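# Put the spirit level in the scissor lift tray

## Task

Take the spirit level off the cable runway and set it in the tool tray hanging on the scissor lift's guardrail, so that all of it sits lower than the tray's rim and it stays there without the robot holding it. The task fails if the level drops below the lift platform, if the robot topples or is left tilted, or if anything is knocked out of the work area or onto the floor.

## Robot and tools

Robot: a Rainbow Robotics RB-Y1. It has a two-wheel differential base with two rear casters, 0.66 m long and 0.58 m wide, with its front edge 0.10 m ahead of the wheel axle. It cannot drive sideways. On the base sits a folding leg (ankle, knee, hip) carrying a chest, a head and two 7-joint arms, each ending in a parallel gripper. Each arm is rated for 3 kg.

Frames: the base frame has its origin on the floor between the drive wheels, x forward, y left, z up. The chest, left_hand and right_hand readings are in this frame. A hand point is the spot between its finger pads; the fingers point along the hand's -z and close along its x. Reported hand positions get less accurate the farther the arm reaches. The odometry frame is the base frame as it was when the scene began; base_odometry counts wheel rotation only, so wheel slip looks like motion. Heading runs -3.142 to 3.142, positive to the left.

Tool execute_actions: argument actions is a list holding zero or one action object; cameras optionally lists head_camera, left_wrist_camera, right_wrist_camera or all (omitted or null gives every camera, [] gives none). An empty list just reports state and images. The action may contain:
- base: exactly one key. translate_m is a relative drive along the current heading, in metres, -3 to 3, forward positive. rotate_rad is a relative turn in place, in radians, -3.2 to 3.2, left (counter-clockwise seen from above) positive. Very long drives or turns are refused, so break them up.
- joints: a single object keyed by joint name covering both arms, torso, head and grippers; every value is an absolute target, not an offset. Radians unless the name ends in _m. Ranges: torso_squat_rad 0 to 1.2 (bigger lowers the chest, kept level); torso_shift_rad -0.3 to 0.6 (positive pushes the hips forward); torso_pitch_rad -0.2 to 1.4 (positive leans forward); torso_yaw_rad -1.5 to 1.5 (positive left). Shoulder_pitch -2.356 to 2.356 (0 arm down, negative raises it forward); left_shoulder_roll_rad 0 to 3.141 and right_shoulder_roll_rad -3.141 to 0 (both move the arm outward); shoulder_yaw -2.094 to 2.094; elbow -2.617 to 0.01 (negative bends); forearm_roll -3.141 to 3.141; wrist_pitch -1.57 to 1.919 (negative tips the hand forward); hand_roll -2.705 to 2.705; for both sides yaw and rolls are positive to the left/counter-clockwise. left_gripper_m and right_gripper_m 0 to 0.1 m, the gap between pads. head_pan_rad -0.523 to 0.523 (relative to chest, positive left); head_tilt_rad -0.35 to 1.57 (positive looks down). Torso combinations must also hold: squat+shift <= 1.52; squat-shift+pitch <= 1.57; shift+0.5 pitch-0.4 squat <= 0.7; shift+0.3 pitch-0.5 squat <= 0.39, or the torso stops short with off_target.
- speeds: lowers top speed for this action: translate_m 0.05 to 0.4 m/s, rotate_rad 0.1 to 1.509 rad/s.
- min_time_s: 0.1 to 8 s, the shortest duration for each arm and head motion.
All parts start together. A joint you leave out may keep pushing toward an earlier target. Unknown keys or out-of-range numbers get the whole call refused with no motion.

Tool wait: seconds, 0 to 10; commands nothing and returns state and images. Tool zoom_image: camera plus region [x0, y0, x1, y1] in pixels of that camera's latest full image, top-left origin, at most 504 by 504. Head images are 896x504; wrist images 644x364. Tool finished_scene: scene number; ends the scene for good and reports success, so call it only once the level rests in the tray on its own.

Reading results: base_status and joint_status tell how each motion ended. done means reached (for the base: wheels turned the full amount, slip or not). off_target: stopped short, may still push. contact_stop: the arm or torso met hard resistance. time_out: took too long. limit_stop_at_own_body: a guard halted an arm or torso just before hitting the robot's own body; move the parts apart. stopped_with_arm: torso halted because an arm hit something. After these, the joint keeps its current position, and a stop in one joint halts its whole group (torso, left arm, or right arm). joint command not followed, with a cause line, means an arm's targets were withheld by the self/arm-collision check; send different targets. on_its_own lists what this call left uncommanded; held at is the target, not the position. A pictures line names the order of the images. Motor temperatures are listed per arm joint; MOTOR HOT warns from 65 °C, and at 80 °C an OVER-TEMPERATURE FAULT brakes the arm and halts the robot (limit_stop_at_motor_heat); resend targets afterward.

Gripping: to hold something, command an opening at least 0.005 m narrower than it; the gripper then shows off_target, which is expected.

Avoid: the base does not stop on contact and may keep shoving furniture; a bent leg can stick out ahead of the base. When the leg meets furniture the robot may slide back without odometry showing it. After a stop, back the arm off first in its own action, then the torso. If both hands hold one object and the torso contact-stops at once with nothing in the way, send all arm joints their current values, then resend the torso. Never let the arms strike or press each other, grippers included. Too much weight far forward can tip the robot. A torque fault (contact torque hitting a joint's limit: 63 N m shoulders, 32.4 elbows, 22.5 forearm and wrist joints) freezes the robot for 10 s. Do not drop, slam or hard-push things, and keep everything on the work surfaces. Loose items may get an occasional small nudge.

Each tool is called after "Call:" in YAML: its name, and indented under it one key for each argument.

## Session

Call:
execute_actions:
  actions: []

Scene clock: 0.00 s.
Motor temperatures (°C, as the motors report them): left_arm=[33 29 28 32 36 38 40] | right_arm=[35 33 30 30 39 43 35]
base_odometry: x=+0.000 y=+0.000 heading=+0.000 (m, m, rad; odometry frame)
base_status: not commanded
joint_positions: torso_squat_rad=+0.350 torso_shift_rad=+0.000 torso_pitch_rad=+0.000 torso_yaw_rad=-0.001 left_shoulder_pitch_rad=+0.006 left_shoulder_roll_rad=+0.002 left_shoulder_yaw_rad=+0.044 left_elbow_rad=-0.136 left_forearm_roll_rad=+0.036 left_wrist_pitch_rad=+0.005 left_hand_roll_rad=-0.009 left_gripper_m=+0.101 right_shoulder_pitch_rad=-0.025 right_shoulder_roll_rad=-0.007 right_shoulder_yaw_rad=+0.001 right_elbow_rad=-0.197 right_forearm_roll_rad=-0.026 right_wrist_pitch_rad=+0.045 right_hand_roll_rad=-0.044 right_gripper_m=+0.100 head_pan_rad=+0.000 head_tilt_rad=+0.399
joint_status: not commanded
chest: x=-0.2279 y=+0.0004 z=+1.2476 quat_wxyz=(+1.000, +0.000, +0.000, +0.000) (m; base frame)
left_hand: x=-0.1671 y=+0.2247 z=+0.5648 quat_wxyz=(+0.997, +0.002, -0.063, +0.036) (m; base frame)
right_hand: x=-0.1249 y=-0.2240 z=+0.5688 quat_wxyz=(+0.996, +0.000, -0.087, -0.030) (m; base frame)
pictures: head_camera, left_wrist_camera, right_wrist_camera
Images, in order (width x height): head_camera 896x504, left_wrist_camera 644x364, right_wrist_camera 644x364.

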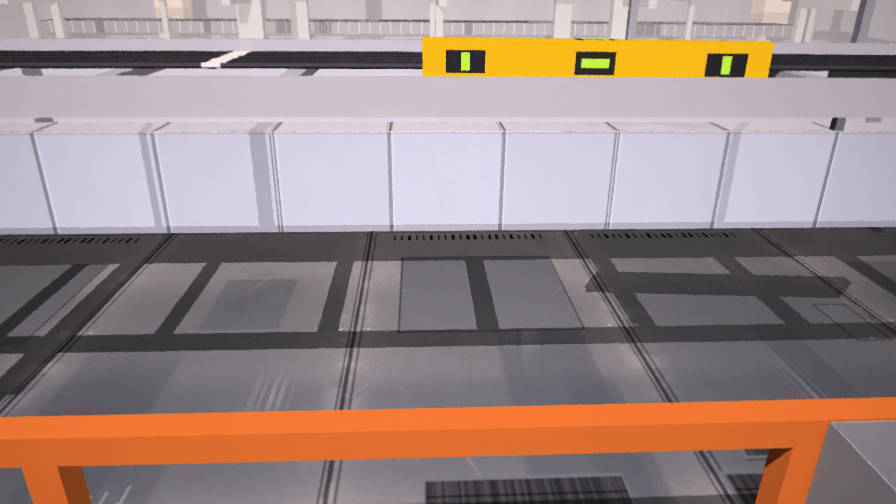

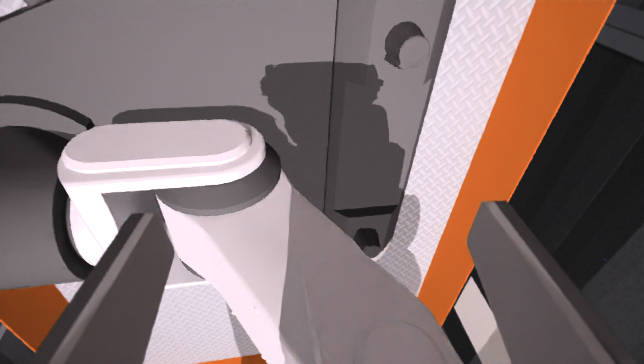

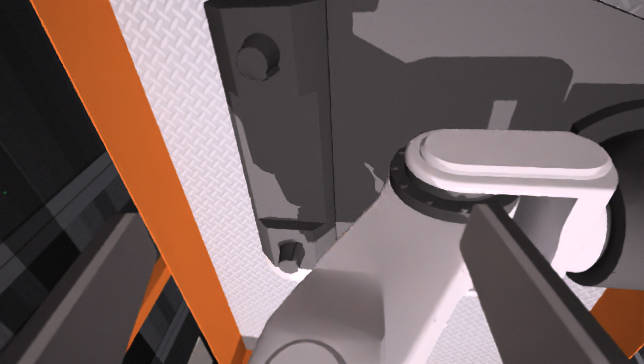

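Call:
execute_actions:
  actions:
    - {"base":{"rotate_rad":-0.6},"joints":{"left_shoulder_pitch_rad":0.9,"left_shoulder_roll_rad":0.16,"left_elbow_rad":-1.75,"torso_squat_rad":0,"right_shoulder_roll_rad":-0.25,"right_elbow_rad":-0.1}}
  cameras: []

Call:
execute_actions:
  actions:
    - {"base":{"translate_m":0.13},"joints":{"left_elbow_rad":-2.5,"left_wrist_pitch_rad":-0.6}}
  cameras: []

Call:
execute_actions:
  actions:
    - {"base":{"rotate_rad":0.6},"joints":{"left_shoulder_pitch_rad":-0.2,"left_wrist_pitch_rad":0.3}}
  cameras: []

Call:
execute_actions:
  actions:
    - {"joints":{"left_shoulder_pitch_rad":-2.3,"left_elbow_rad":-1.2,"left_wrist_pitch_rad":1.9,"left_shoulder_roll_rad":0.47,"left_shoulder_yaw_rad":0,"left_forearm_roll_rad":0,"left_hand_roll_rad":0,"head_tilt_rad":0.2,"head_pan_rad":-0.2}}

Scene clock: 12.67 s.
Motor temperatures (°C, as the motors report them): left_arm=[33 29 28 32 36 38 40] | right_arm=[35 33 30 30 39 43 35]
base_odometry: x=+0.000 y=+0.000 heading=-0.600 (m, m, rad; odometry frame)
base_status: done
joint_positions: torso_squat_rad=+0.000 torso_shift_rad=+0.000 torso_pitch_rad=+0.000 torso_yaw_rad=-0.001 left_shoulder_pitch_rad=+0.900 left_shoulder_roll_rad=+0.160 left_shoulder_yaw_rad=+0.044 left_elbow_rad=-1.750 left_forearm_roll_rad=+0.036 left_wrist_pitch_rad=+0.005 left_hand_roll_rad=-0.009 left_gripper_m=+0.101 right_shoulder_pitch_rad=-0.025 right_shoulder_roll_rad=-0.250 right_shoulder_yaw_rad=+0.001 right_elbow_rad=-0.100 right_forearm_roll_rad=-0.026 right_wrist_pitch_rad=+0.045 right_hand_roll_rad=-0.044 right_gripper_m=+0.100 head_pan_rad=+0.000 head_tilt_rad=+0.399
joint_status: all done
chest: x=-0.2279 y=+0.0005 z=+1.2899 quat_wxyz=(+1.000, +0.000, +0.000, +0.000) (m; base frame)
left_hand: x=-0.0808 y=+0.3870 z=+0.8549 quat_wxyz=(+0.895, +0.150, -0.419, +0.036) (m; base frame)
right_hand: x=-0.1710 y=-0.4082 z=+0.6308 quat_wxyz=(+0.991, -0.123, -0.043, -0.028) (m; base frame)
pictures: none
No camera images: the call's "cameras" was empty. Leave "cameras" out to get every camera's image.

Scene clock: 23.37 s.
Motor temperatures (°C, as the motors report them): left_arm=[33 29 28 34 36 40 40] | right_arm=[35 33 30 30 39 43 35]
TORQUE FAULT: left_shoulder_pitch_rad reached its load limit. The robot stopped for 10 seconds, dropped its targets and accepts commands again. The stop added 8.6 s to the call and to motion_time.
base_odometry: x=+0.083 y=-0.057 heading=-0.600 (m, m, rad; odometry frame)
base_status: translate_m torque_fault (by the wheels' count: +0.101 of +0.130)
joint_positions: torso_squat_rad=+0.000 torso_shift_rad=+0.000 torso_pitch_rad=+0.001 torso_yaw_rad=-0.001 left_shoulder_pitch_rad=+0.912 left_shoulder_roll_rad=+0.159 left_shoulder_yaw_rad=+0.041 left_elbow_rad=-2.204 left_forearm_roll_rad=+0.036 left_wrist_pitch_rad=-0.381 left_hand_roll_rad=-0.009 left_gripper_m=+0.101 right_shoulder_pitch_rad=-0.025 right_shoulder_roll_rad=-0.250 right_shoulder_yaw_rad=+0.001 right_elbow_rad=-0.100 right_forearm_roll_rad=-0.026 right_wrist_pitch_rad=+0.045 right_hand_roll_rad=-0.044 right_gripper_m=+0.100 head_pan_rad=+0.000 head_tilt_rad=+0.399
joint_status: left_elbow_rad torque_fault (moved -0.454 of -0.750); left_wrist_pitch_rad torque_fault (moved -0.386 of -0.605)
on_its_own: left_elbow_rad is held at -2.209, not at your -2.500, since a torque_fault; left_wrist_pitch_rad is held at -0.384, not at your -0.600, since a torque_fault
chest: x=-0.2274 y=+0.0008 z=+1.2899 quat_wxyz=(+1.000, +0.000, +0.001, +0.000) (m; base frame)
left_hand: x=+0.0365 y=+0.3391 z=+1.1223 quat_wxyz=(+0.652, +0.147, -0.743, -0.027) (m; base frame)
right_hand: x=-0.1710 y=-0.4082 z=+0.6311 quat_wxyz=(+0.991, -0.123, -0.043, -0.028) (m; base frame)
pictures: none
No camera images: the call's "cameras" was empty. Leave "cameras" out to get every camera's image.

not run: a stop came earlier in this reply.

not run: a stop came earlier in this reply.

Hit the rail while turned. Back off.

Call:
execute_actions:
  actions:
    - {"base":{"translate_m":-0.08},"speeds":{"translate_m":0.1}}

Scene clock: 26.57 s.
Motor temperatures (°C, as the motors report them): left_arm=[33 29 28 34 36 41 40] | right_arm=[35 33 30 30 39 43 35]
base_odometry: x=+0.017 y=-0.012 heading=-0.601 (m, m, rad; odometry frame)
base_status: done
joint_positions: torso_squat_rad=+0.000 torso_shift_rad=+0.000 torso_pitch_rad=+0.000 torso_yaw_rad=-0.001 left_shoulder_pitch_rad=+0.910 left_shoulder_roll_rad=+0.159 left_shoulder_yaw_rad=+0.042 left_elbow_rad=-2.209 left_forearm_roll_rad=+0.036 left_wrist_pitch_rad=-0.384 left_hand_roll_rad=-0.009 left_gripper_m=+0.101 right_shoulder_pitch_rad=-0.025 right_shoulder_roll_rad=-0.250 right_shoulder_yaw_rad=+0.001 right_elbow_rad=-0.100 right_forearm_roll_rad=-0.026 right_wrist_pitch_rad=+0.045 right_hand_roll_rad=-0.044 right_gripper_m=+0.100 head_pan_rad=+0.000 head_tilt_rad=+0.399
joint_status: not commanded
on_its_own: left_elbow_rad is held at -2.209, not at your -2.500, since a torque_fault; left_wrist_pitch_rad is held at -0.384, not at your -0.600, since a torque_fault
chest: x=-0.2280 y=+0.0005 z=+1.2899 quat_wxyz=(+1.000, +0.000, +0.000, +0.000) (m; base frame)
left_hand: x=+0.0370 y=+0.3382 z=+1.1263 quat_wxyz=(+0.648, +0.147, -0.747, -0.028) (m; base frame)
right_hand: x=-0.1711 y=-0.4081 z=+0.6308 quat_wxyz=(+0.991, -0.123, -0.043, -0.028) (m; base frame)
pictures: head_camera, left_wrist_camera, right_wrist_camera
Images, in order (width x height): head_camera 896x504, left_wrist_camera 644x364, right_wrist_camera 644x364.

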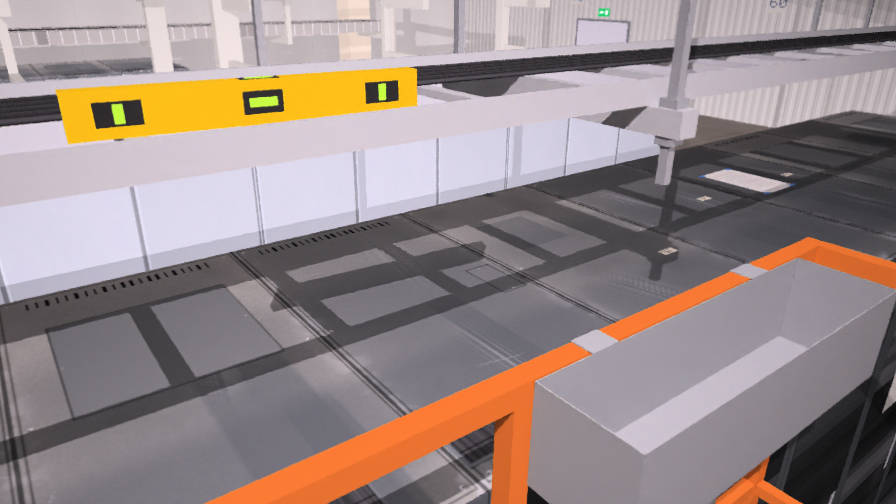

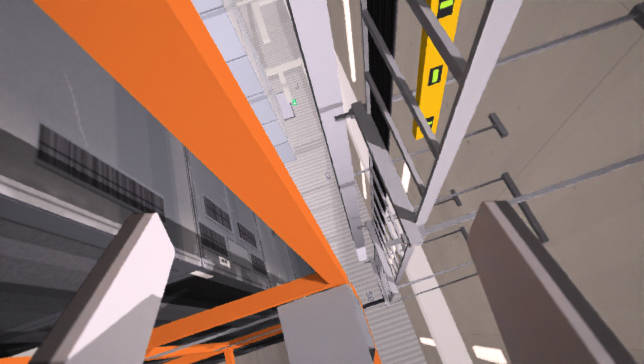

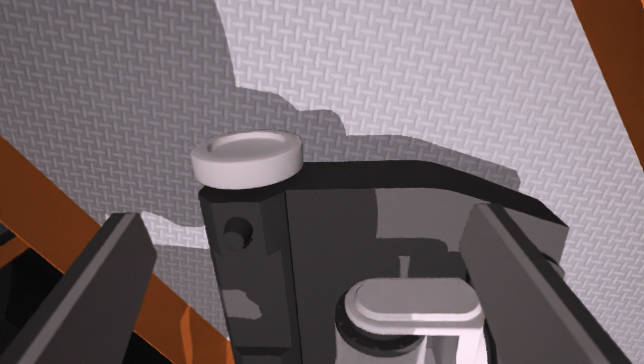

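Call:
execute_actions:
  actions:
    - {"joints":{"left_shoulder_pitch_rad":1.3,"left_shoulder_roll_rad":0.05}}
  cameras: []

Call:
execute_actions:
  actions:
    - {"joints":{"left_elbow_rad":-2.55,"left_wrist_pitch_rad":-0.9}}
  cameras: []

Call:
execute_actions:
  actions:
    - {"joints":{"left_shoulder_pitch_rad":0.5,"left_wrist_pitch_rad":-0.6}}
  cameras: ["left_wrist_camera"]

Scene clock: 33.53 s.
Motor temperatures (°C, as the motors report them): left_arm=[33 29 28 34 36 40 40] | right_arm=[35 33 30 30 39 43 35]
base_odometry: x=+0.017 y=-0.012 heading=-0.601 (m, m, rad; odometry frame)
base_status: not commanded
joint_positions: torso_squat_rad=+0.000 torso_shift_rad=+0.000 torso_pitch_rad=+0.000 torso_yaw_rad=-0.001 left_shoulder_pitch_rad=+1.300 left_shoulder_roll_rad=+0.050 left_shoulder_yaw_rad=+0.042 left_elbow_rad=-2.209 left_forearm_roll_rad=+0.036 left_wrist_pitch_rad=-0.384 left_hand_roll_rad=-0.009 left_gripper_m=+0.101 right_shoulder_pitch_rad=-0.025 right_shoulder_roll_rad=-0.250 right_shoulder_yaw_rad=+0.001 right_elbow_rad=-0.100 right_forearm_roll_rad=-0.026 right_wrist_pitch_rad=+0.045 right_hand_roll_rad=-0.044 right_gripper_m=+0.100 head_pan_rad=+0.000 head_tilt_rad=+0.399
joint_status: all done
on_its_own: left_elbow_rad is held at -2.209, not at your -2.500, since a torque_fault; left_wrist_pitch_rad is held at -0.384, not at your -0.600, since a torque_fault
chest: x=-0.2280 y=+0.0005 z=+1.2899 quat_wxyz=(+1.000, +0.000, +0.000, +0.000) (m; base frame)
left_hand: x=-0.0883 y=+0.3704 z=+1.0515 quat_wxyz=(+0.765, +0.208, -0.609, +0.039) (m; base frame)
right_hand: x=-0.1711 y=-0.4081 z=+0.6308 quat_wxyz=(+0.991, -0.123, -0.043, -0.028) (m; base frame)
pictures: none
No camera images: the call's "cameras" was empty. Leave "cameras" out to get every camera's image.

Scene clock: 34.50 s.
Motor temperatures (°C, as the motors report them): left_arm=[33 29 28 34 36 40 40] | right_arm=[35 33 30 30 39 43 35]
base_odometry: x=+0.017 y=-0.012 heading=-0.601 (m, m, rad; odometry frame)
base_status: not commanded
joint_positions: torso_squat_rad=+0.000 torso_shift_rad=+0.000 torso_pitch_rad=+0.000 torso_yaw_rad=-0.001 left_shoulder_pitch_rad=+1.300 left_shoulder_roll_rad=+0.050 left_shoulder_yaw_rad=+0.042 left_elbow_rad=-2.550 left_forearm_roll_rad=+0.036 left_wrist_pitch_rad=-0.900 left_hand_roll_rad=-0.009 left_gripper_m=+0.101 right_shoulder_pitch_rad=-0.025 right_shoulder_roll_rad=-0.250 right_shoulder_yaw_rad=+0.001 right_elbow_rad=-0.100 right_forearm_roll_rad=-0.026 right_wrist_pitch_rad=+0.045 right_hand_roll_rad=-0.044 right_gripper_m=+0.100 head_pan_rad=+0.000 head_tilt_rad=+0.399
joint_status: all done
chest: x=-0.2280 y=+0.0005 z=+1.2899 quat_wxyz=(+1.000, +0.000, +0.000, +0.000) (m; base frame)
left_hand: x=-0.0687 y=+0.3002 z=+1.3032 quat_wxyz=(+0.443, +0.202, -0.872, -0.049) (m; base frame)
right_hand: x=-0.1710 y=-0.4081 z=+0.6308 quat_wxyz=(+0.991, -0.123, -0.043, -0.028) (m; base frame)
pictures: none
No camera images: the call's "cameras" was empty. Leave "cameras" out to get every camera's image.

Scene clock: 35.93 s.
Motor temperatures (°C, as the motors report them): left_arm=[33 29 28 34 36 40 40] | right_arm=[35 33 30 30 39 43 35]
base_odometry: x=+0.017 y=-0.012 heading=-0.601 (m, m, rad; odometry frame)
base_status: not commanded
joint_positions: torso_squat_rad=+0.000 torso_shift_rad=+0.000 torso_pitch_rad=+0.000 torso_yaw_rad=-0.001 left_shoulder_pitch_rad=+0.500 left_shoulder_roll_rad=+0.050 left_shoulder_yaw_rad=+0.042 left_elbow_rad=-2.550 left_forearm_roll_rad=+0.036 left_wrist_pitch_rad=-0.600 left_hand_roll_rad=-0.009 left_gripper_m=+0.101 right_shoulder_pitch_rad=-0.025 right_shoulder_roll_rad=-0.250 right_shoulder_yaw_rad=+0.001 right_elbow_rad=-0.100 right_forearm_roll_rad=-0.026 right_wrist_pitch_rad=+0.045 right_hand_roll_rad=-0.044 right_gripper_m=+0.100 head_pan_rad=+0.000 head_tilt_rad=+0.399
joint_status: all done
chest: x=-0.2280 y=+0.0005 z=+1.2899 quat_wxyz=(+1.000, +0.000, +0.000, +0.000) (m; base frame)
left_hand: x=+0.0121 y=+0.2639 z=+1.4152 quat_wxyz=(+0.229, +0.091, -0.969, -0.018) (m; base frame)
right_hand: x=-0.1710 y=-0.4081 z=+0.6308 quat_wxyz=(+0.991, -0.123, -0.043, -0.028) (m; base frame)
pictures: left_wrist_camera
Images, in order (width x height): left_wrist_camera 644x364.

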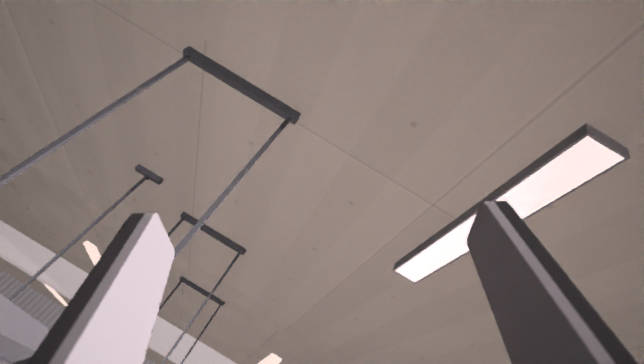

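Call:
execute_actions:
  actions:
    - {"base":{"translate_m":0.11}}
  cameras: []

Call:
execute_actions:
  actions:
    - {"base":{"rotate_rad":0.6},"joints":{"left_shoulder_pitch_rad":-0.3,"left_wrist_pitch_rad":0.3}}
  cameras: []

Call:
execute_actions:
  actions:
    - {"joints":{"left_shoulder_pitch_rad":-2.3,"left_elbow_rad":-1.3,"left_wrist_pitch_rad":1.9,"left_shoulder_roll_rad":0.47,"left_shoulder_yaw_rad":0,"left_forearm_roll_rad":0,"left_hand_roll_rad":0,"head_tilt_rad":0.2,"head_pan_rad":-0.1}}

Scene clock: 44.93 s.
Motor temperatures (°C, as the motors report them): left_arm=[33 29 28 33 36 39 40] | right_arm=[35 33 30 30 39 43 35]
base_odometry: x=+0.108 y=-0.073 heading=-0.599 (m, m, rad; odometry frame)
base_status: done
joint_positions: torso_squat_rad=+0.000 torso_shift_rad=+0.000 torso_pitch_rad=+0.000 torso_yaw_rad=-0.001 left_shoulder_pitch_rad=+0.500 left_shoulder_roll_rad=+0.050 left_shoulder_yaw_rad=+0.042 left_elbow_rad=-2.550 left_forearm_roll_rad=+0.036 left_wrist_pitch_rad=-0.600 left_hand_roll_rad=-0.009 left_gripper_m=+0.101 right_shoulder_pitch_rad=-0.025 right_shoulder_roll_rad=-0.250 right_shoulder_yaw_rad=+0.001 right_elbow_rad=-0.100 right_forearm_roll_rad=-0.026 right_wrist_pitch_rad=+0.045 right_hand_roll_rad=-0.044 right_gripper_m=+0.100 head_pan_rad=+0.000 head_tilt_rad=+0.399
joint_status: not commanded
chest: x=-0.2279 y=+0.0004 z=+1.2899 quat_wxyz=(+1.000, +0.000, +0.000, +0.000) (m; base frame)
left_hand: x=+0.0122 y=+0.2639 z=+1.4152 quat_wxyz=(+0.229, +0.091, -0.969, -0.018) (m; base frame)
right_hand: x=-0.1708 y=-0.4081 z=+0.6308 quat_wxyz=(+0.991, -0.123, -0.044, -0.028) (m; base frame)
pictures: none
No camera images: the call's "cameras" was empty. Leave "cameras" out to get every camera's image.

Scene clock: 47.60 s.
Motor temperatures (°C, as the motors report them): left_arm=[33 29 28 33 36 39 40] | right_arm=[35 33 30 30 39 43 35]
base_odometry: x=+0.107 y=-0.073 heading=+0.001 (m, m, rad; odometry frame)
base_status: done
joint_positions: torso_squat_rad=+0.000 torso_shift_rad=+0.000 torso_pitch_rad=+0.000 torso_yaw_rad=-0.001 left_shoulder_pitch_rad=-0.300 left_shoulder_roll_rad=+0.050 left_shoulder_yaw_rad=+0.042 left_elbow_rad=-2.550 left_forearm_roll_rad=+0.036 left_wrist_pitch_rad=+0.300 left_hand_roll_rad=-0.009 left_gripper_m=+0.101 right_shoulder_pitch_rad=-0.025 right_shoulder_roll_rad=-0.250 right_shoulder_yaw_rad=+0.001 right_elbow_rad=-0.100 right_forearm_roll_rad=-0.026 right_wrist_pitch_rad=+0.045 right_hand_roll_rad=-0.044 right_gripper_m=+0.100 head_pan_rad=+0.000 head_tilt_rad=+0.399
joint_status: all done
chest: x=-0.2279 y=+0.0004 z=+1.2899 quat_wxyz=(+1.000, +0.000, +0.000, +0.000) (m; base frame)
left_hand: x=+0.1171 y=+0.1931 z=+1.5372 quat_wxyz=(+0.299, -0.029, -0.953, -0.033) (m; base frame)
right_hand: x=-0.1710 y=-0.4081 z=+0.6308 quat_wxyz=(+0.991, -0.123, -0.043, -0.028) (m; base frame)
pictures: none
No camera images: the call's "cameras" was empty. Leave "cameras" out to get every camera's image.

Scene clock: 50.43 s.
Motor temperatures (°C, as the motors report them): left_arm=[33 29 28 33 36 39 40] | right_arm=[35 33 30 30 39 43 35]
base_odometry: x=+0.107 y=-0.073 heading=+0.000 (m, m, rad; odometry frame)
base_status: not commanded
joint_positions: torso_squat_rad=+0.000 torso_shift_rad=+0.000 torso_pitch_rad=+0.000 torso_yaw_rad=-0.001 left_shoulder_pitch_rad=-2.300 left_shoulder_roll_rad=+0.470 left_shoulder_yaw_rad=+0.000 left_elbow_rad=-1.300 left_forearm_roll_rad=+0.000 left_wrist_pitch_rad=+1.900 left_hand_roll_rad=+0.000 left_gripper_m=+0.101 right_shoulder_pitch_rad=-0.025 right_shoulder_roll_rad=-0.250 right_shoulder_yaw_rad=+0.001 right_elbow_rad=-0.100 right_forearm_roll_rad=-0.026 right_wrist_pitch_rad=+0.045 right_hand_roll_rad=-0.044 right_gripper_m=+0.100 head_pan_rad=-0.100 head_tilt_rad=+0.200
joint_status: all done
chest: x=-0.2280 y=+0.0004 z=+1.2899 quat_wxyz=(+1.000, +0.000, +0.000, +0.000) (m; base frame)
left_hand: x=+0.0975 y=+0.1210 z=+1.8417 quat_wxyz=(+0.648, +0.121, -0.749, -0.071) (m; base frame)
right_hand: x=-0.1710 y=-0.4081 z=+0.6308 quat_wxyz=(+0.991, -0.123, -0.043, -0.028) (m; base frame)
pictures: head_camera, left_wrist_camera, right_wrist_camera
Images, in order (width x height): head_camera 896x504, left_wrist_camera 644x364, right_wrist_camera 644x364.

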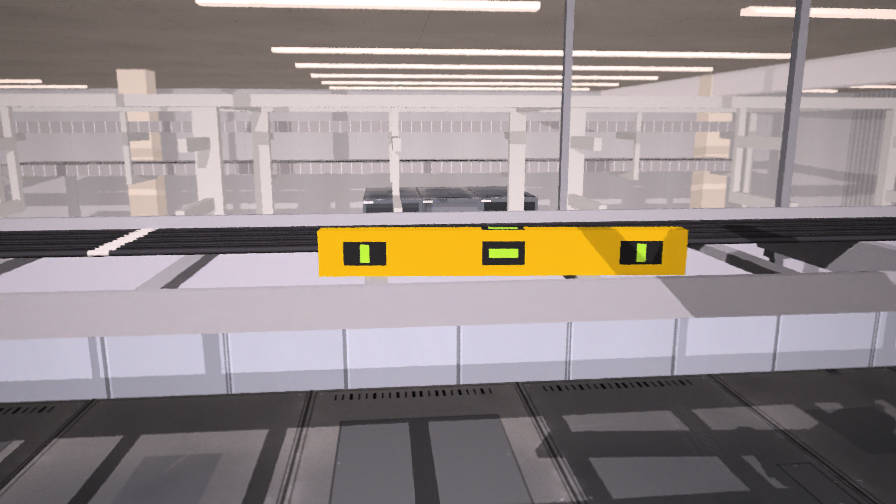

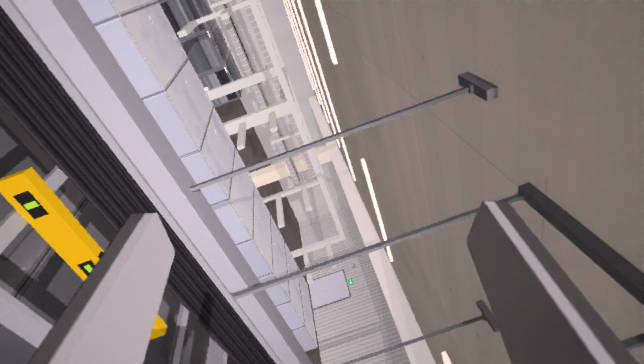

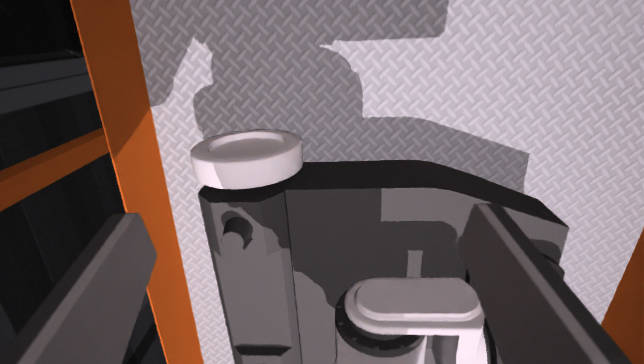

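Call:
execute_actions:
  actions:
    - {"base":{"translate_m":0.04},"speeds":{"translate_m":0.1},"joints":{"left_elbow_rad":-0.1,"torso_yaw_rad":-0.65,"left_hand_roll_rad":0.55,"head_pan_rad":0.45,"head_tilt_rad":0.25}}
  cameras: []

Call:
execute_actions:
  actions:
    - {"joints":{"torso_shift_rad":0.2}}
  cameras: ["head_camera","left_wrist_camera"]

Scene clock: 60.13 s.
Motor temperatures (°C, as the motors report them): left_arm=[33 29 28 33 36 39 40] | right_arm=[35 33 30 30 39 43 35]
base_odometry: x=+0.147 y=-0.073 heading=+0.001 (m, m, rad; odometry frame)
base_status: done
joint_positions: torso_squat_rad=+0.000 torso_shift_rad=+0.000 torso_pitch_rad=+0.000 torso_yaw_rad=-0.650 left_shoulder_pitch_rad=-2.300 left_shoulder_roll_rad=+0.470 left_shoulder_yaw_rad=+0.000 left_elbow_rad=-0.100 left_forearm_roll_rad=+0.000 left_wrist_pitch_rad=+1.900 left_hand_roll_rad=+0.550 left_gripper_m=+0.101 right_shoulder_pitch_rad=-0.025 right_shoulder_roll_rad=-0.250 right_shoulder_yaw_rad=+0.001 right_elbow_rad=-0.100 right_forearm_roll_rad=-0.026 right_wrist_pitch_rad=+0.045 right_hand_roll_rad=-0.044 right_gripper_m=+0.100 head_pan_rad=+0.450 head_tilt_rad=+0.250
joint_status: all done
chest: x=-0.2279 y=+0.0004 z=+1.2899 quat_wxyz=(+0.948, +0.000, +0.000, -0.319) (m; base frame)
left_hand: x=+0.2924 y=-0.1232 z=+1.5495 quat_wxyz=(+0.957, -0.027, -0.288, -0.038) (m; base frame)
right_hand: x=-0.4296 y=-0.3595 z=+0.6309 quat_wxyz=(+0.930, -0.130, -0.002, -0.343) (m; base frame)
pictures: none
No camera images: the call's "cameras" was empty. Leave "cameras" out to get every camera's image.

Scene clock: 62.27 s.
Motor temperatures (°C, as the motors report them): left_arm=[33 29 28 33 36 39 40] | right_arm=[35 33 30 30 39 43 35]
base_odometry: x=+0.147 y=-0.073 heading=+0.001 (m, m, rad; odometry frame)
base_status: not commanded
joint_positions: torso_squat_rad=+0.000 torso_shift_rad=+0.200 torso_pitch_rad=+0.001 torso_yaw_rad=-0.650 left_shoulder_pitch_rad=-2.300 left_shoulder_roll_rad=+0.470 left_shoulder_yaw_rad=+0.000 left_elbow_rad=-0.100 left_forearm_roll_rad=+0.000 left_wrist_pitch_rad=+1.900 left_hand_roll_rad=+0.550 left_gripper_m=+0.101 right_shoulder_pitch_rad=-0.025 right_shoulder_roll_rad=-0.250 right_shoulder_yaw_rad=+0.001 right_elbow_rad=-0.100 right_forearm_roll_rad=-0.026 right_wrist_pitch_rad=+0.045 right_hand_roll_rad=-0.044 right_gripper_m=+0.100 head_pan_rad=+0.450 head_tilt_rad=+0.250
joint_status: all done
chest: x=-0.0887 y=+0.0004 z=+1.2760 quat_wxyz=(+0.948, +0.000, +0.000, -0.319) (m; base frame)
left_hand: x=+0.4315 y=-0.1232 z=+1.5355 quat_wxyz=(+0.957, -0.027, -0.287, -0.038) (m; base frame)
right_hand: x=-0.2906 y=-0.3595 z=+0.6170 quat_wxyz=(+0.930, -0.130, -0.002, -0.343) (m; base frame)
pictures: head_camera, left_wrist_camera
Images, in order (width x height): head_camera 896x504, left_wrist_camera 644x364.

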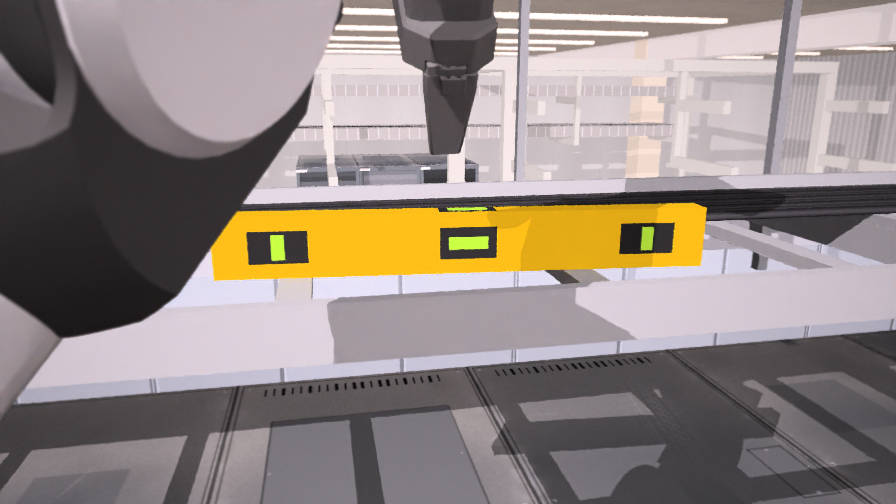

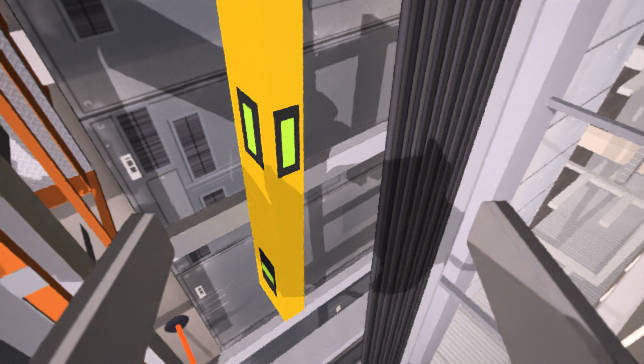

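Call:
execute_actions:
  actions:
    - {"joints":{"left_shoulder_pitch_rad":-2.15},"min_time_s":1}
  cameras: ["head_camera","left_wrist_camera"]

Scene clock: 67.47 s.
Motor temperatures (°C, as the motors report them): left_arm=[33 29 28 33 36 39 40] | right_arm=[35 33 30 30 39 43 35]
base_odometry: x=+0.147 y=-0.073 heading=+0.001 (m, m, rad; odometry frame)
base_status: not commanded
joint_positions: torso_squat_rad=+0.000 torso_shift_rad=+0.200 torso_pitch_rad=+0.001 torso_yaw_rad=-0.650 left_shoulder_pitch_rad=-2.150 left_shoulder_roll_rad=+0.470 left_shoulder_yaw_rad=+0.000 left_elbow_rad=-0.100 left_forearm_roll_rad=+0.000 left_wrist_pitch_rad=+1.900 left_hand_roll_rad=+0.550 left_gripper_m=+0.101 right_shoulder_pitch_rad=-0.025 right_shoulder_roll_rad=-0.250 right_shoulder_yaw_rad=+0.001 right_elbow_rad=-0.100 right_forearm_roll_rad=-0.026 right_wrist_pitch_rad=+0.045 right_hand_roll_rad=-0.044 right_gripper_m=+0.100 head_pan_rad=+0.450 head_tilt_rad=+0.250
joint_status: all done
chest: x=-0.0887 y=+0.0004 z=+1.2760 quat_wxyz=(+0.948, +0.000, +0.000, -0.319) (m; base frame)
left_hand: x=+0.4628 y=-0.1149 z=+1.4653 quat_wxyz=(+0.972, +0.019, -0.232, -0.024) (m; base frame)
right_hand: x=-0.2905 y=-0.3595 z=+0.6170 quat_wxyz=(+0.930, -0.130, -0.002, -0.343) (m; base frame)
pictures: head_camera, left_wrist_camera
Images, in order (width x height): head_camera 896x504, left_wrist_camera 644x364.

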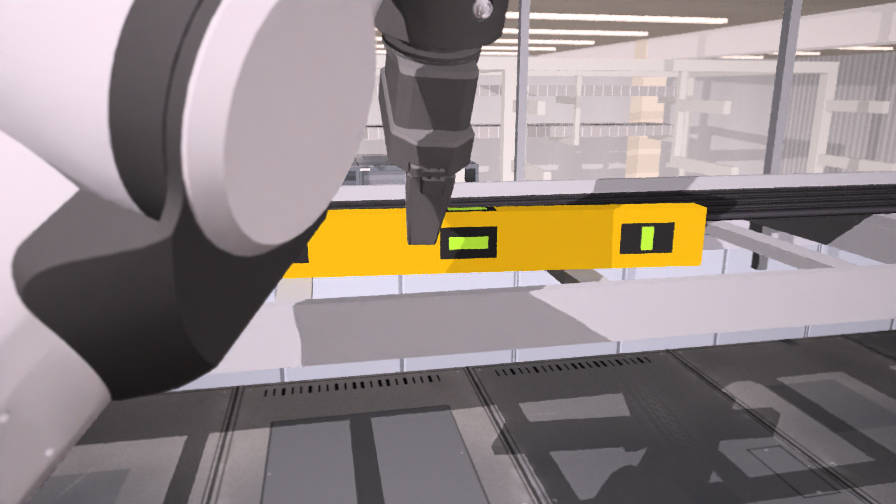

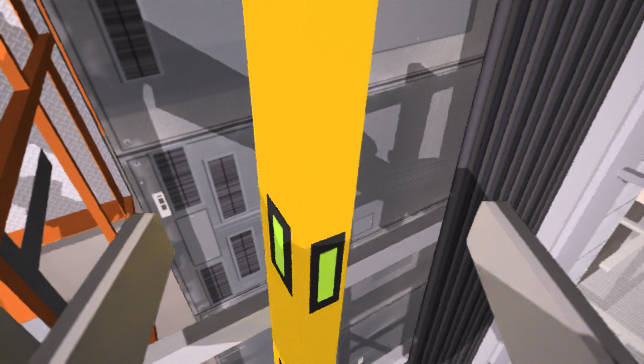

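Centered. Lower, grasp.

Call:
execute_actions:
  actions:
    - {"joints":{"left_shoulder_pitch_rad":-2.03},"min_time_s":1}
  cameras: ["head_camera","left_wrist_camera"]

Scene clock: 70.60 s.
Motor temperatures (°C, as the motors report them): left_arm=[33 29 28 33 36 39 40] | right_arm=[35 33 30 30 39 43 35]
base_odometry: x=+0.147 y=-0.073 heading=+0.001 (m, m, rad; odometry frame)
base_status: not commanded
joint_positions: torso_squat_rad=+0.000 torso_shift_rad=+0.200 torso_pitch_rad=+0.001 torso_yaw_rad=-0.650 left_shoulder_pitch_rad=-2.030 left_shoulder_roll_rad=+0.470 left_shoulder_yaw_rad=+0.000 left_elbow_rad=-0.100 left_forearm_roll_rad=+0.000 left_wrist_pitch_rad=+1.900 left_hand_roll_rad=+0.550 left_gripper_m=+0.101 right_shoulder_pitch_rad=-0.025 right_shoulder_roll_rad=-0.250 right_shoulder_yaw_rad=+0.001 right_elbow_rad=-0.100 right_forearm_roll_rad=-0.026 right_wrist_pitch_rad=+0.045 right_hand_roll_rad=-0.044 right_gripper_m=+0.100 head_pan_rad=+0.450 head_tilt_rad=+0.250
joint_status: all done
chest: x=-0.0887 y=+0.0004 z=+1.2760 quat_wxyz=(+0.948, +0.000, +0.000, -0.319) (m; base frame)
left_hand: x=+0.4817 y=-0.1029 z=+1.4074 quat_wxyz=(+0.981, +0.056, -0.187, -0.013) (m; base frame)
right_hand: x=-0.2905 y=-0.3595 z=+0.6170 quat_wxyz=(+0.930, -0.130, -0.002, -0.343) (m; base frame)
pictures: head_camera, left_wrist_camera
Images, in order (width x height): head_camera 896x504, left_wrist_camera 644x364.

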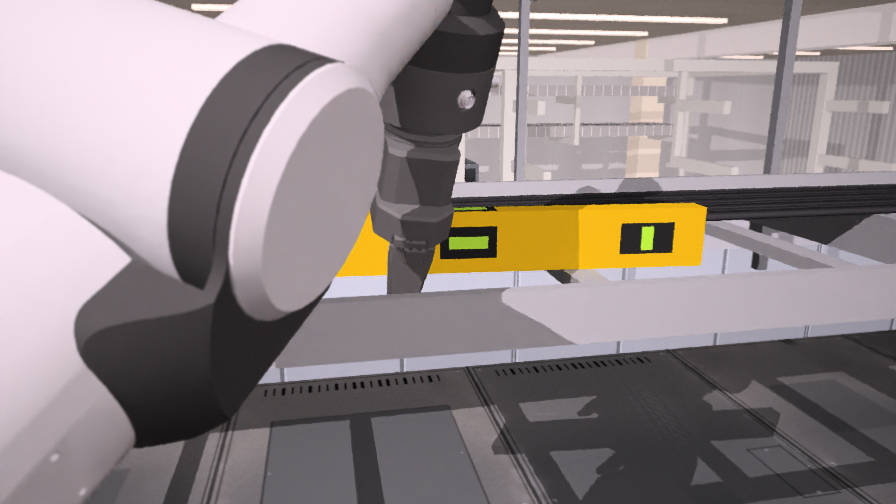

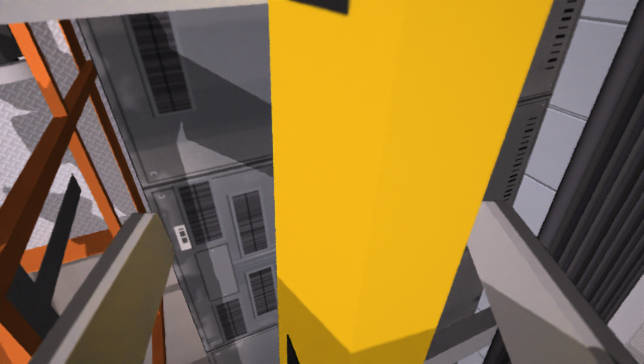

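Call:
execute_actions:
  actions:
    - {"joints":{"torso_shift_rad":0.23}}
  cameras: ["left_wrist_camera"]

Call:
execute_actions:
  actions:
    - {"joints":{"left_gripper_m":0.01}}
  cameras: ["head_camera","left_wrist_camera"]

Scene clock: 76.00 s.
Motor temperatures (°C, as the motors report them): left_arm=[34 29 28 33 36 38 40] | right_arm=[35 34 30 30 39 43 35]
base_odometry: x=+0.147 y=-0.073 heading=+0.001 (m, m, rad; odometry frame)
base_status: not commanded
joint_positions: torso_squat_rad=+0.000 torso_shift_rad=+0.230 torso_pitch_rad=+0.000 torso_yaw_rad=-0.650 left_shoulder_pitch_rad=-2.032 left_shoulder_roll_rad=+0.470 left_shoulder_yaw_rad=+0.000 left_elbow_rad=-0.101 left_forearm_roll_rad=+0.000 left_wrist_pitch_rad=+1.900 left_hand_roll_rad=+0.550 left_gripper_m=+0.101 right_shoulder_pitch_rad=-0.025 right_shoulder_roll_rad=-0.250 right_shoulder_yaw_rad=+0.001 right_elbow_rad=-0.100 right_forearm_roll_rad=-0.026 right_wrist_pitch_rad=+0.045 right_hand_roll_rad=-0.044 right_gripper_m=+0.100 head_pan_rad=+0.450 head_tilt_rad=+0.250
joint_status: all done
chest: x=-0.0686 y=+0.0004 z=+1.2715 quat_wxyz=(+0.948, +0.000, +0.000, -0.319) (m; base frame)
left_hand: x=+0.5016 y=-0.1031 z=+1.4040 quat_wxyz=(+0.981, +0.055, -0.188, -0.013) (m; base frame)
right_hand: x=-0.2700 y=-0.3595 z=+0.6124 quat_wxyz=(+0.930, -0.130, -0.002, -0.343) (m; base frame)
pictures: left_wrist_camera
Images, in order (width x height): left_wrist_camera 644x364.

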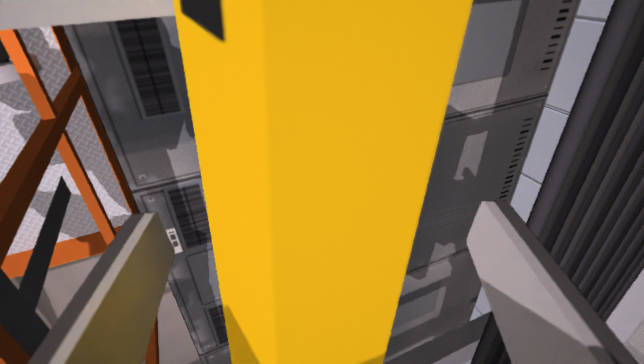

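Scene clock: 77.40 s.
Motor temperatures (°C, as the motors report them): left_arm=[34 29 28 33 36 38 40] | right_arm=[35 34 30 30 39 43 35]
base_odometry: x=+0.147 y=-0.073 heading=+0.001 (m, m, rad; odometry frame)
base_status: not commanded
joint_positions: torso_squat_rad=+0.000 torso_shift_rad=+0.230 torso_pitch_rad=+0.000 torso_yaw_rad=-0.650 left_shoulder_pitch_rad=-2.030 left_shoulder_roll_rad=+0.470 left_shoulder_yaw_rad=+0.000 left_elbow_rad=-0.100 left_forearm_roll_rad=+0.000 left_wrist_pitch_rad=+1.900 left_hand_roll_rad=+0.550 left_gripper_m=+0.023 right_shoulder_pitch_rad=-0.025 right_shoulder_roll_rad=-0.250 right_shoulder_yaw_rad=+0.001 right_elbow_rad=-0.100 right_forearm_roll_rad=-0.026 right_wrist_pitch_rad=+0.045 right_hand_roll_rad=-0.044 right_gripper_m=+0.100 head_pan_rad=+0.450 head_tilt_rad=+0.250
joint_status: left_gripper_m off_target (ended at +0.023, target +0.010)
chest: x=-0.0684 y=+0.0004 z=+1.2715 quat_wxyz=(+0.948, +0.000, +0.000, -0.319) (m; base frame)
left_hand: x=+0.5020 y=-0.1028 z=+1.4031 quat_wxyz=(+0.981, +0.056, -0.187, -0.013) (m; base frame)
right_hand: x=-0.2700 y=-0.3595 z=+0.6124 quat_wxyz=(+0.930, -0.130, -0.002, -0.343) (m; base frame)
pictures: head_camera, left_wrist_camera
Images, in order (width x height): head_camera 896x504, left_wrist_camera 644x364.

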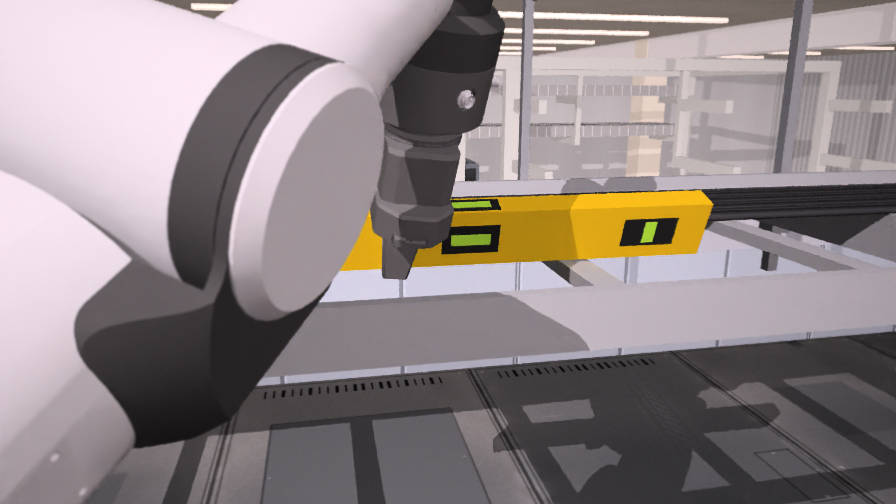

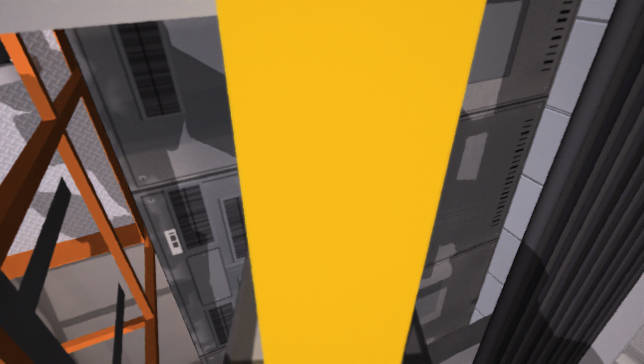

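Call:
execute_actions:
  actions:
    - {"joints":{"left_shoulder_pitch_rad":-2.3},"min_time_s":1}
  cameras: ["head_camera"]

Call:
execute_actions:
  actions:
    - {"joints":{"torso_shift_rad":0.0}}
  cameras: []

Call:
execute_actions:
  actions:
    - {"joints":{"torso_yaw_rad":-1.49,"left_hand_roll_rad":1.68,"left_forearm_roll_rad":0.4,"left_shoulder_roll_rad":0.25,"left_elbow_rad":-0.02,"left_shoulder_pitch_rad":-2.1,"head_pan_rad":0.3,"head_tilt_rad":0.7},"min_time_s":1.6}
  cameras: []

Call:
execute_actions:
  actions:
    - {"joints":{"torso_shift_rad":0.17,"left_shoulder_pitch_rad":-1.92},"min_time_s":1.2}
  cameras: ["head_camera","left_wrist_camera"]

Scene clock: 88.67 s.
Motor temperatures (°C, as the motors report them): left_arm=[34 29 28 33 36 38 40] | right_arm=[35 34 30 30 39 43 35]
base_odometry: x=+0.147 y=-0.073 heading=+0.001 (m, m, rad; odometry frame)
base_status: not commanded
joint_positions: torso_squat_rad=+0.000 torso_shift_rad=+0.230 torso_pitch_rad=+0.000 torso_yaw_rad=-0.650 left_shoulder_pitch_rad=-2.300 left_shoulder_roll_rad=+0.470 left_shoulder_yaw_rad=+0.000 left_elbow_rad=-0.100 left_forearm_roll_rad=+0.000 left_wrist_pitch_rad=+1.900 left_hand_roll_rad=+0.550 left_gripper_m=+0.023 right_shoulder_pitch_rad=-0.025 right_shoulder_roll_rad=-0.250 right_shoulder_yaw_rad=+0.001 right_elbow_rad=-0.100 right_forearm_roll_rad=-0.026 right_wrist_pitch_rad=+0.045 right_hand_roll_rad=-0.044 right_gripper_m=+0.100 head_pan_rad=+0.450 head_tilt_rad=+0.250
joint_status: all done
chest: x=-0.0683 y=+0.0004 z=+1.2715 quat_wxyz=(+0.948, +0.000, +0.000, -0.319) (m; base frame)
left_hand: x=+0.4519 y=-0.1232 z=+1.5310 quat_wxyz=(+0.957, -0.027, -0.287, -0.038) (m; base frame)
right_hand: x=-0.2700 y=-0.3595 z=+0.6124 quat_wxyz=(+0.930, -0.130, -0.002, -0.343) (m; base frame)
pictures: head_camera
Images, in order (width x height): head_camera 896x504.

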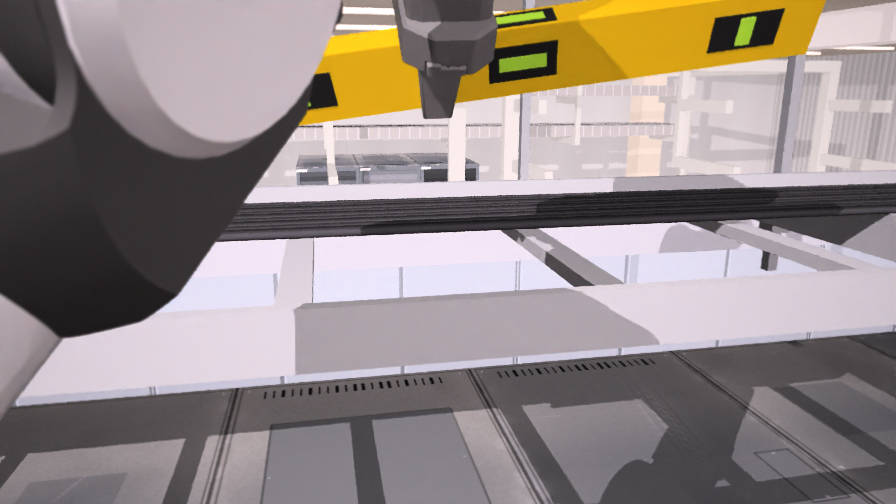

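Scene clock: 90.97 s.
Motor temperatures (°C, as the motors report them): left_arm=[34 29 28 33 36 38 40] | right_arm=[35 34 30 30 39 43 35]
base_odometry: x=+0.147 y=-0.073 heading=+0.001 (m, m, rad; odometry frame)
base_status: not commanded
joint_positions: torso_squat_rad=+0.000 torso_shift_rad=+0.000 torso_pitch_rad=+0.000 torso_yaw_rad=-0.650 left_shoulder_pitch_rad=-2.300 left_shoulder_roll_rad=+0.470 left_shoulder_yaw_rad=+0.000 left_elbow_rad=-0.100 left_forearm_roll_rad=+0.000 left_wrist_pitch_rad=+1.900 left_hand_roll_rad=+0.550 left_gripper_m=+0.023 right_shoulder_pitch_rad=-0.025 right_shoulder_roll_rad=-0.250 right_shoulder_yaw_rad=+0.001 right_elbow_rad=-0.100 right_forearm_roll_rad=-0.026 right_wrist_pitch_rad=+0.045 right_hand_roll_rad=-0.044 right_gripper_m=+0.100 head_pan_rad=+0.450 head_tilt_rad=+0.250
joint_status: all done
chest: x=-0.2280 y=+0.0004 z=+1.2899 quat_wxyz=(+0.948, +0.000, +0.000, -0.319) (m; base frame)
left_hand: x=+0.2923 y=-0.1232 z=+1.5495 quat_wxyz=(+0.957, -0.027, -0.287, -0.038) (m; base frame)
right_hand: x=-0.4296 y=-0.3595 z=+0.6309 quat_wxyz=(+0.930, -0.130, -0.002, -0.343) (m; base frame)
pictures: none
No camera images: the call's "cameras" was empty. Leave "cameras" out to get every camera's image.

Scene clock: 93.17 s.
Motor temperatures (°C, as the motors report them): left_arm=[34 29 28 33 36 38 40] | right_arm=[35 34 30 30 39 43 35]
base_odometry: x=+0.147 y=-0.073 heading=+0.001 (m, m, rad; odometry frame)
base_status: not commanded
joint_positions: torso_squat_rad=+0.000 torso_shift_rad=+0.000 torso_pitch_rad=+0.000 torso_yaw_rad=-1.490 left_shoulder_pitch_rad=-2.100 left_shoulder_roll_rad=+0.250 left_shoulder_yaw_rad=+0.000 left_elbow_rad=-0.020 left_forearm_roll_rad=+0.400 left_wrist_pitch_rad=+1.900 left_hand_roll_rad=+1.680 left_gripper_m=+0.023 right_shoulder_pitch_rad=-0.025 right_shoulder_roll_rad=-0.250 right_shoulder_yaw_rad=+0.001 right_elbow_rad=-0.100 right_forearm_roll_rad=-0.026 right_wrist_pitch_rad=+0.045 right_hand_roll_rad=-0.044 right_gripper_m=+0.100 head_pan_rad=+0.300 head_tilt_rad=+0.700
joint_status: all done
chest: x=-0.2279 y=+0.0004 z=+1.2899 quat_wxyz=(+0.735, +0.000, +0.000, -0.678) (m; base frame)
left_hand: x=-0.1109 y=-0.4809 z=+1.3795 quat_wxyz=(+0.996, -0.074, -0.010, -0.050) (m; base frame)
right_hand: x=-0.6305 y=-0.0897 z=+0.6309 quat_wxyz=(+0.710, -0.120, +0.051, -0.692) (m; base frame)
pictures: none
No camera images: the call's "cameras" was empty. Leave "cameras" out to get every camera's image.

Scene clock: 95.10 s.
Motor temperatures (°C, as the motors report them): left_arm=[34 29 28 33 36 38 40] | right_arm=[35 34 30 30 39 43 35]
base_odometry: x=+0.147 y=-0.073 heading=+0.001 (m, m, rad; odometry frame)
base_status: not commanded
joint_positions: torso_squat_rad=+0.000 torso_shift_rad=+0.170 torso_pitch_rad=+0.001 torso_yaw_rad=-1.490 left_shoulder_pitch_rad=-1.920 left_shoulder_roll_rad=+0.250 left_shoulder_yaw_rad=+0.000 left_elbow_rad=-0.020 left_forearm_roll_rad=+0.400 left_wrist_pitch_rad=+1.900 left_hand_roll_rad=+1.680 left_gripper_m=+0.023 right_shoulder_pitch_rad=-0.025 right_shoulder_roll_rad=-0.250 right_shoulder_yaw_rad=+0.001 right_elbow_rad=-0.100 right_forearm_roll_rad=-0.026 right_wrist_pitch_rad=+0.045 right_hand_roll_rad=-0.044 right_gripper_m=+0.100 head_pan_rad=+0.300 head_tilt_rad=+0.700
joint_status: all done
chest: x=-0.1093 y=+0.0004 z=+1.2798 quat_wxyz=(+0.735, +0.000, +0.000, -0.678) (m; base frame)
left_hand: x=+0.0381 y=-0.4809 z=+1.2862 quat_wxyz=(+1.000, +0.010, -0.002, -0.019) (m; base frame)
right_hand: x=-0.5122 y=-0.0898 z=+0.6209 quat_wxyz=(+0.710, -0.120, +0.051, -0.692) (m; base frame)
pictures: head_camera, left_wrist_camera
Images, in order (width x height): head_camera 896x504, left_wrist_camera 644x364.

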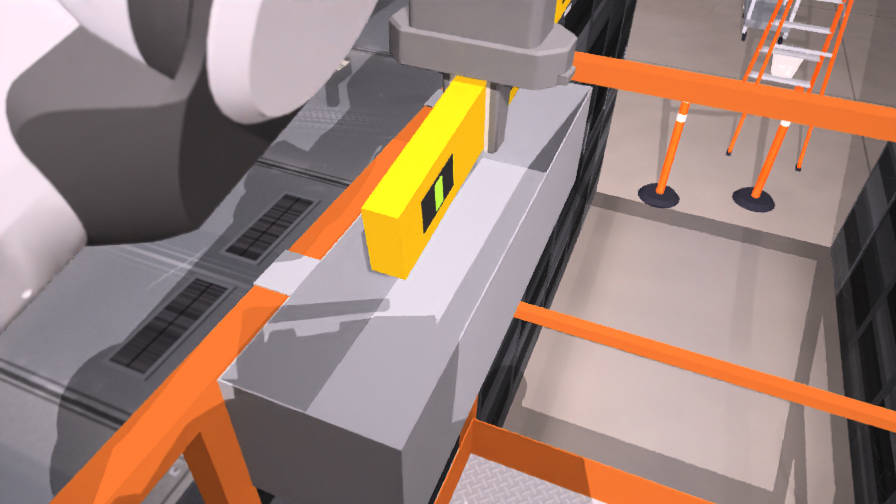

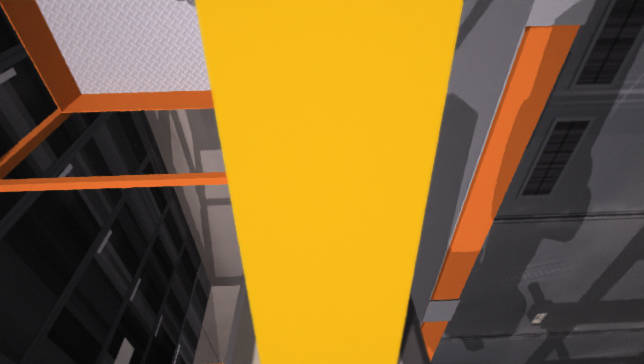

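Call:
execute_actions:
  actions:
    - {"joints":{"torso_shift_rad":0.21,"left_shoulder_pitch_rad":-1.78,"head_tilt_rad":0.55},"min_time_s":1.2}
  cameras: ["head_camera","left_wrist_camera"]

Scene clock: 100.10 s.
Motor temperatures (°C, as the motors report them): left_arm=[34 29 28 33 36 38 40] | right_arm=[35 34 30 30 39 43 35]
base_odometry: x=+0.147 y=-0.073 heading=+0.001 (m, m, rad; odometry frame)
base_status: not commanded
joint_positions: torso_squat_rad=+0.000 torso_shift_rad=+0.210 torso_pitch_rad=+0.001 torso_yaw_rad=-1.490 left_shoulder_pitch_rad=-1.780 left_shoulder_roll_rad=+0.250 left_shoulder_yaw_rad=+0.000 left_elbow_rad=-0.020 left_forearm_roll_rad=+0.400 left_wrist_pitch_rad=+1.900 left_hand_roll_rad=+1.680 left_gripper_m=+0.023 right_shoulder_pitch_rad=-0.025 right_shoulder_roll_rad=-0.250 right_shoulder_yaw_rad=+0.001 right_elbow_rad=-0.100 right_forearm_roll_rad=-0.026 right_wrist_pitch_rad=+0.045 right_hand_roll_rad=-0.044 right_gripper_m=+0.100 head_pan_rad=+0.300 head_tilt_rad=+0.550
joint_status: all done
chest: x=-0.0819 y=+0.0004 z=+1.2745 quat_wxyz=(+0.735, +0.000, +0.000, -0.678) (m; base frame)
left_hand: x=+0.0881 y=-0.4699 z=+1.2167 quat_wxyz=(+0.997, +0.076, +0.005, +0.005) (m; base frame)
right_hand: x=-0.4847 y=-0.0898 z=+0.6156 quat_wxyz=(+0.710, -0.120, +0.051, -0.692) (m; base frame)
pictures: head_camera, left_wrist_camera
Images, in order (width x height): head_camera 896x504, left_wrist_camera 644x364.

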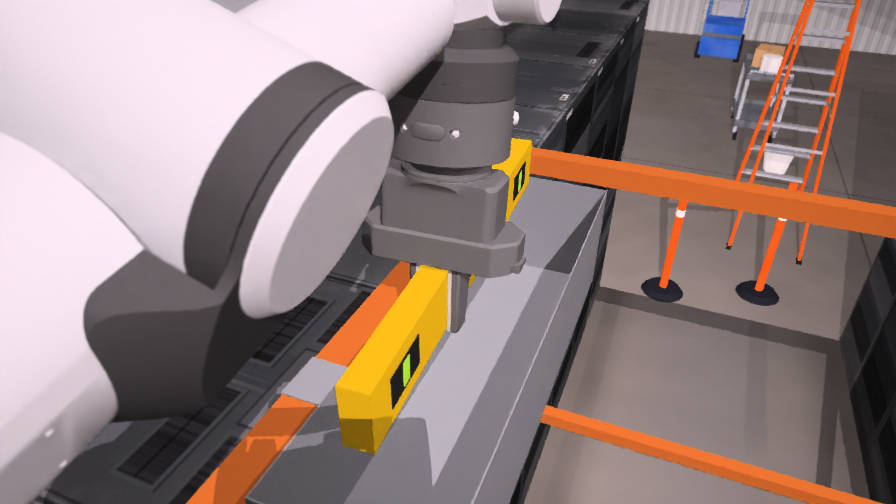

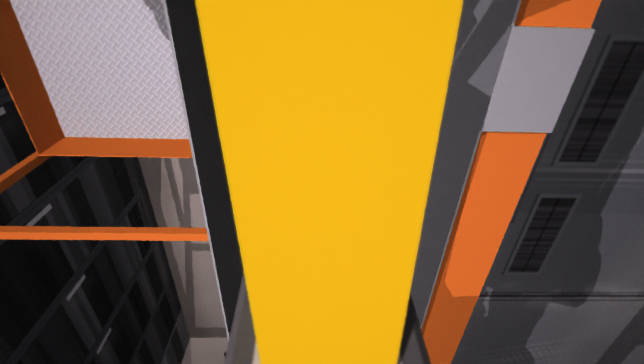

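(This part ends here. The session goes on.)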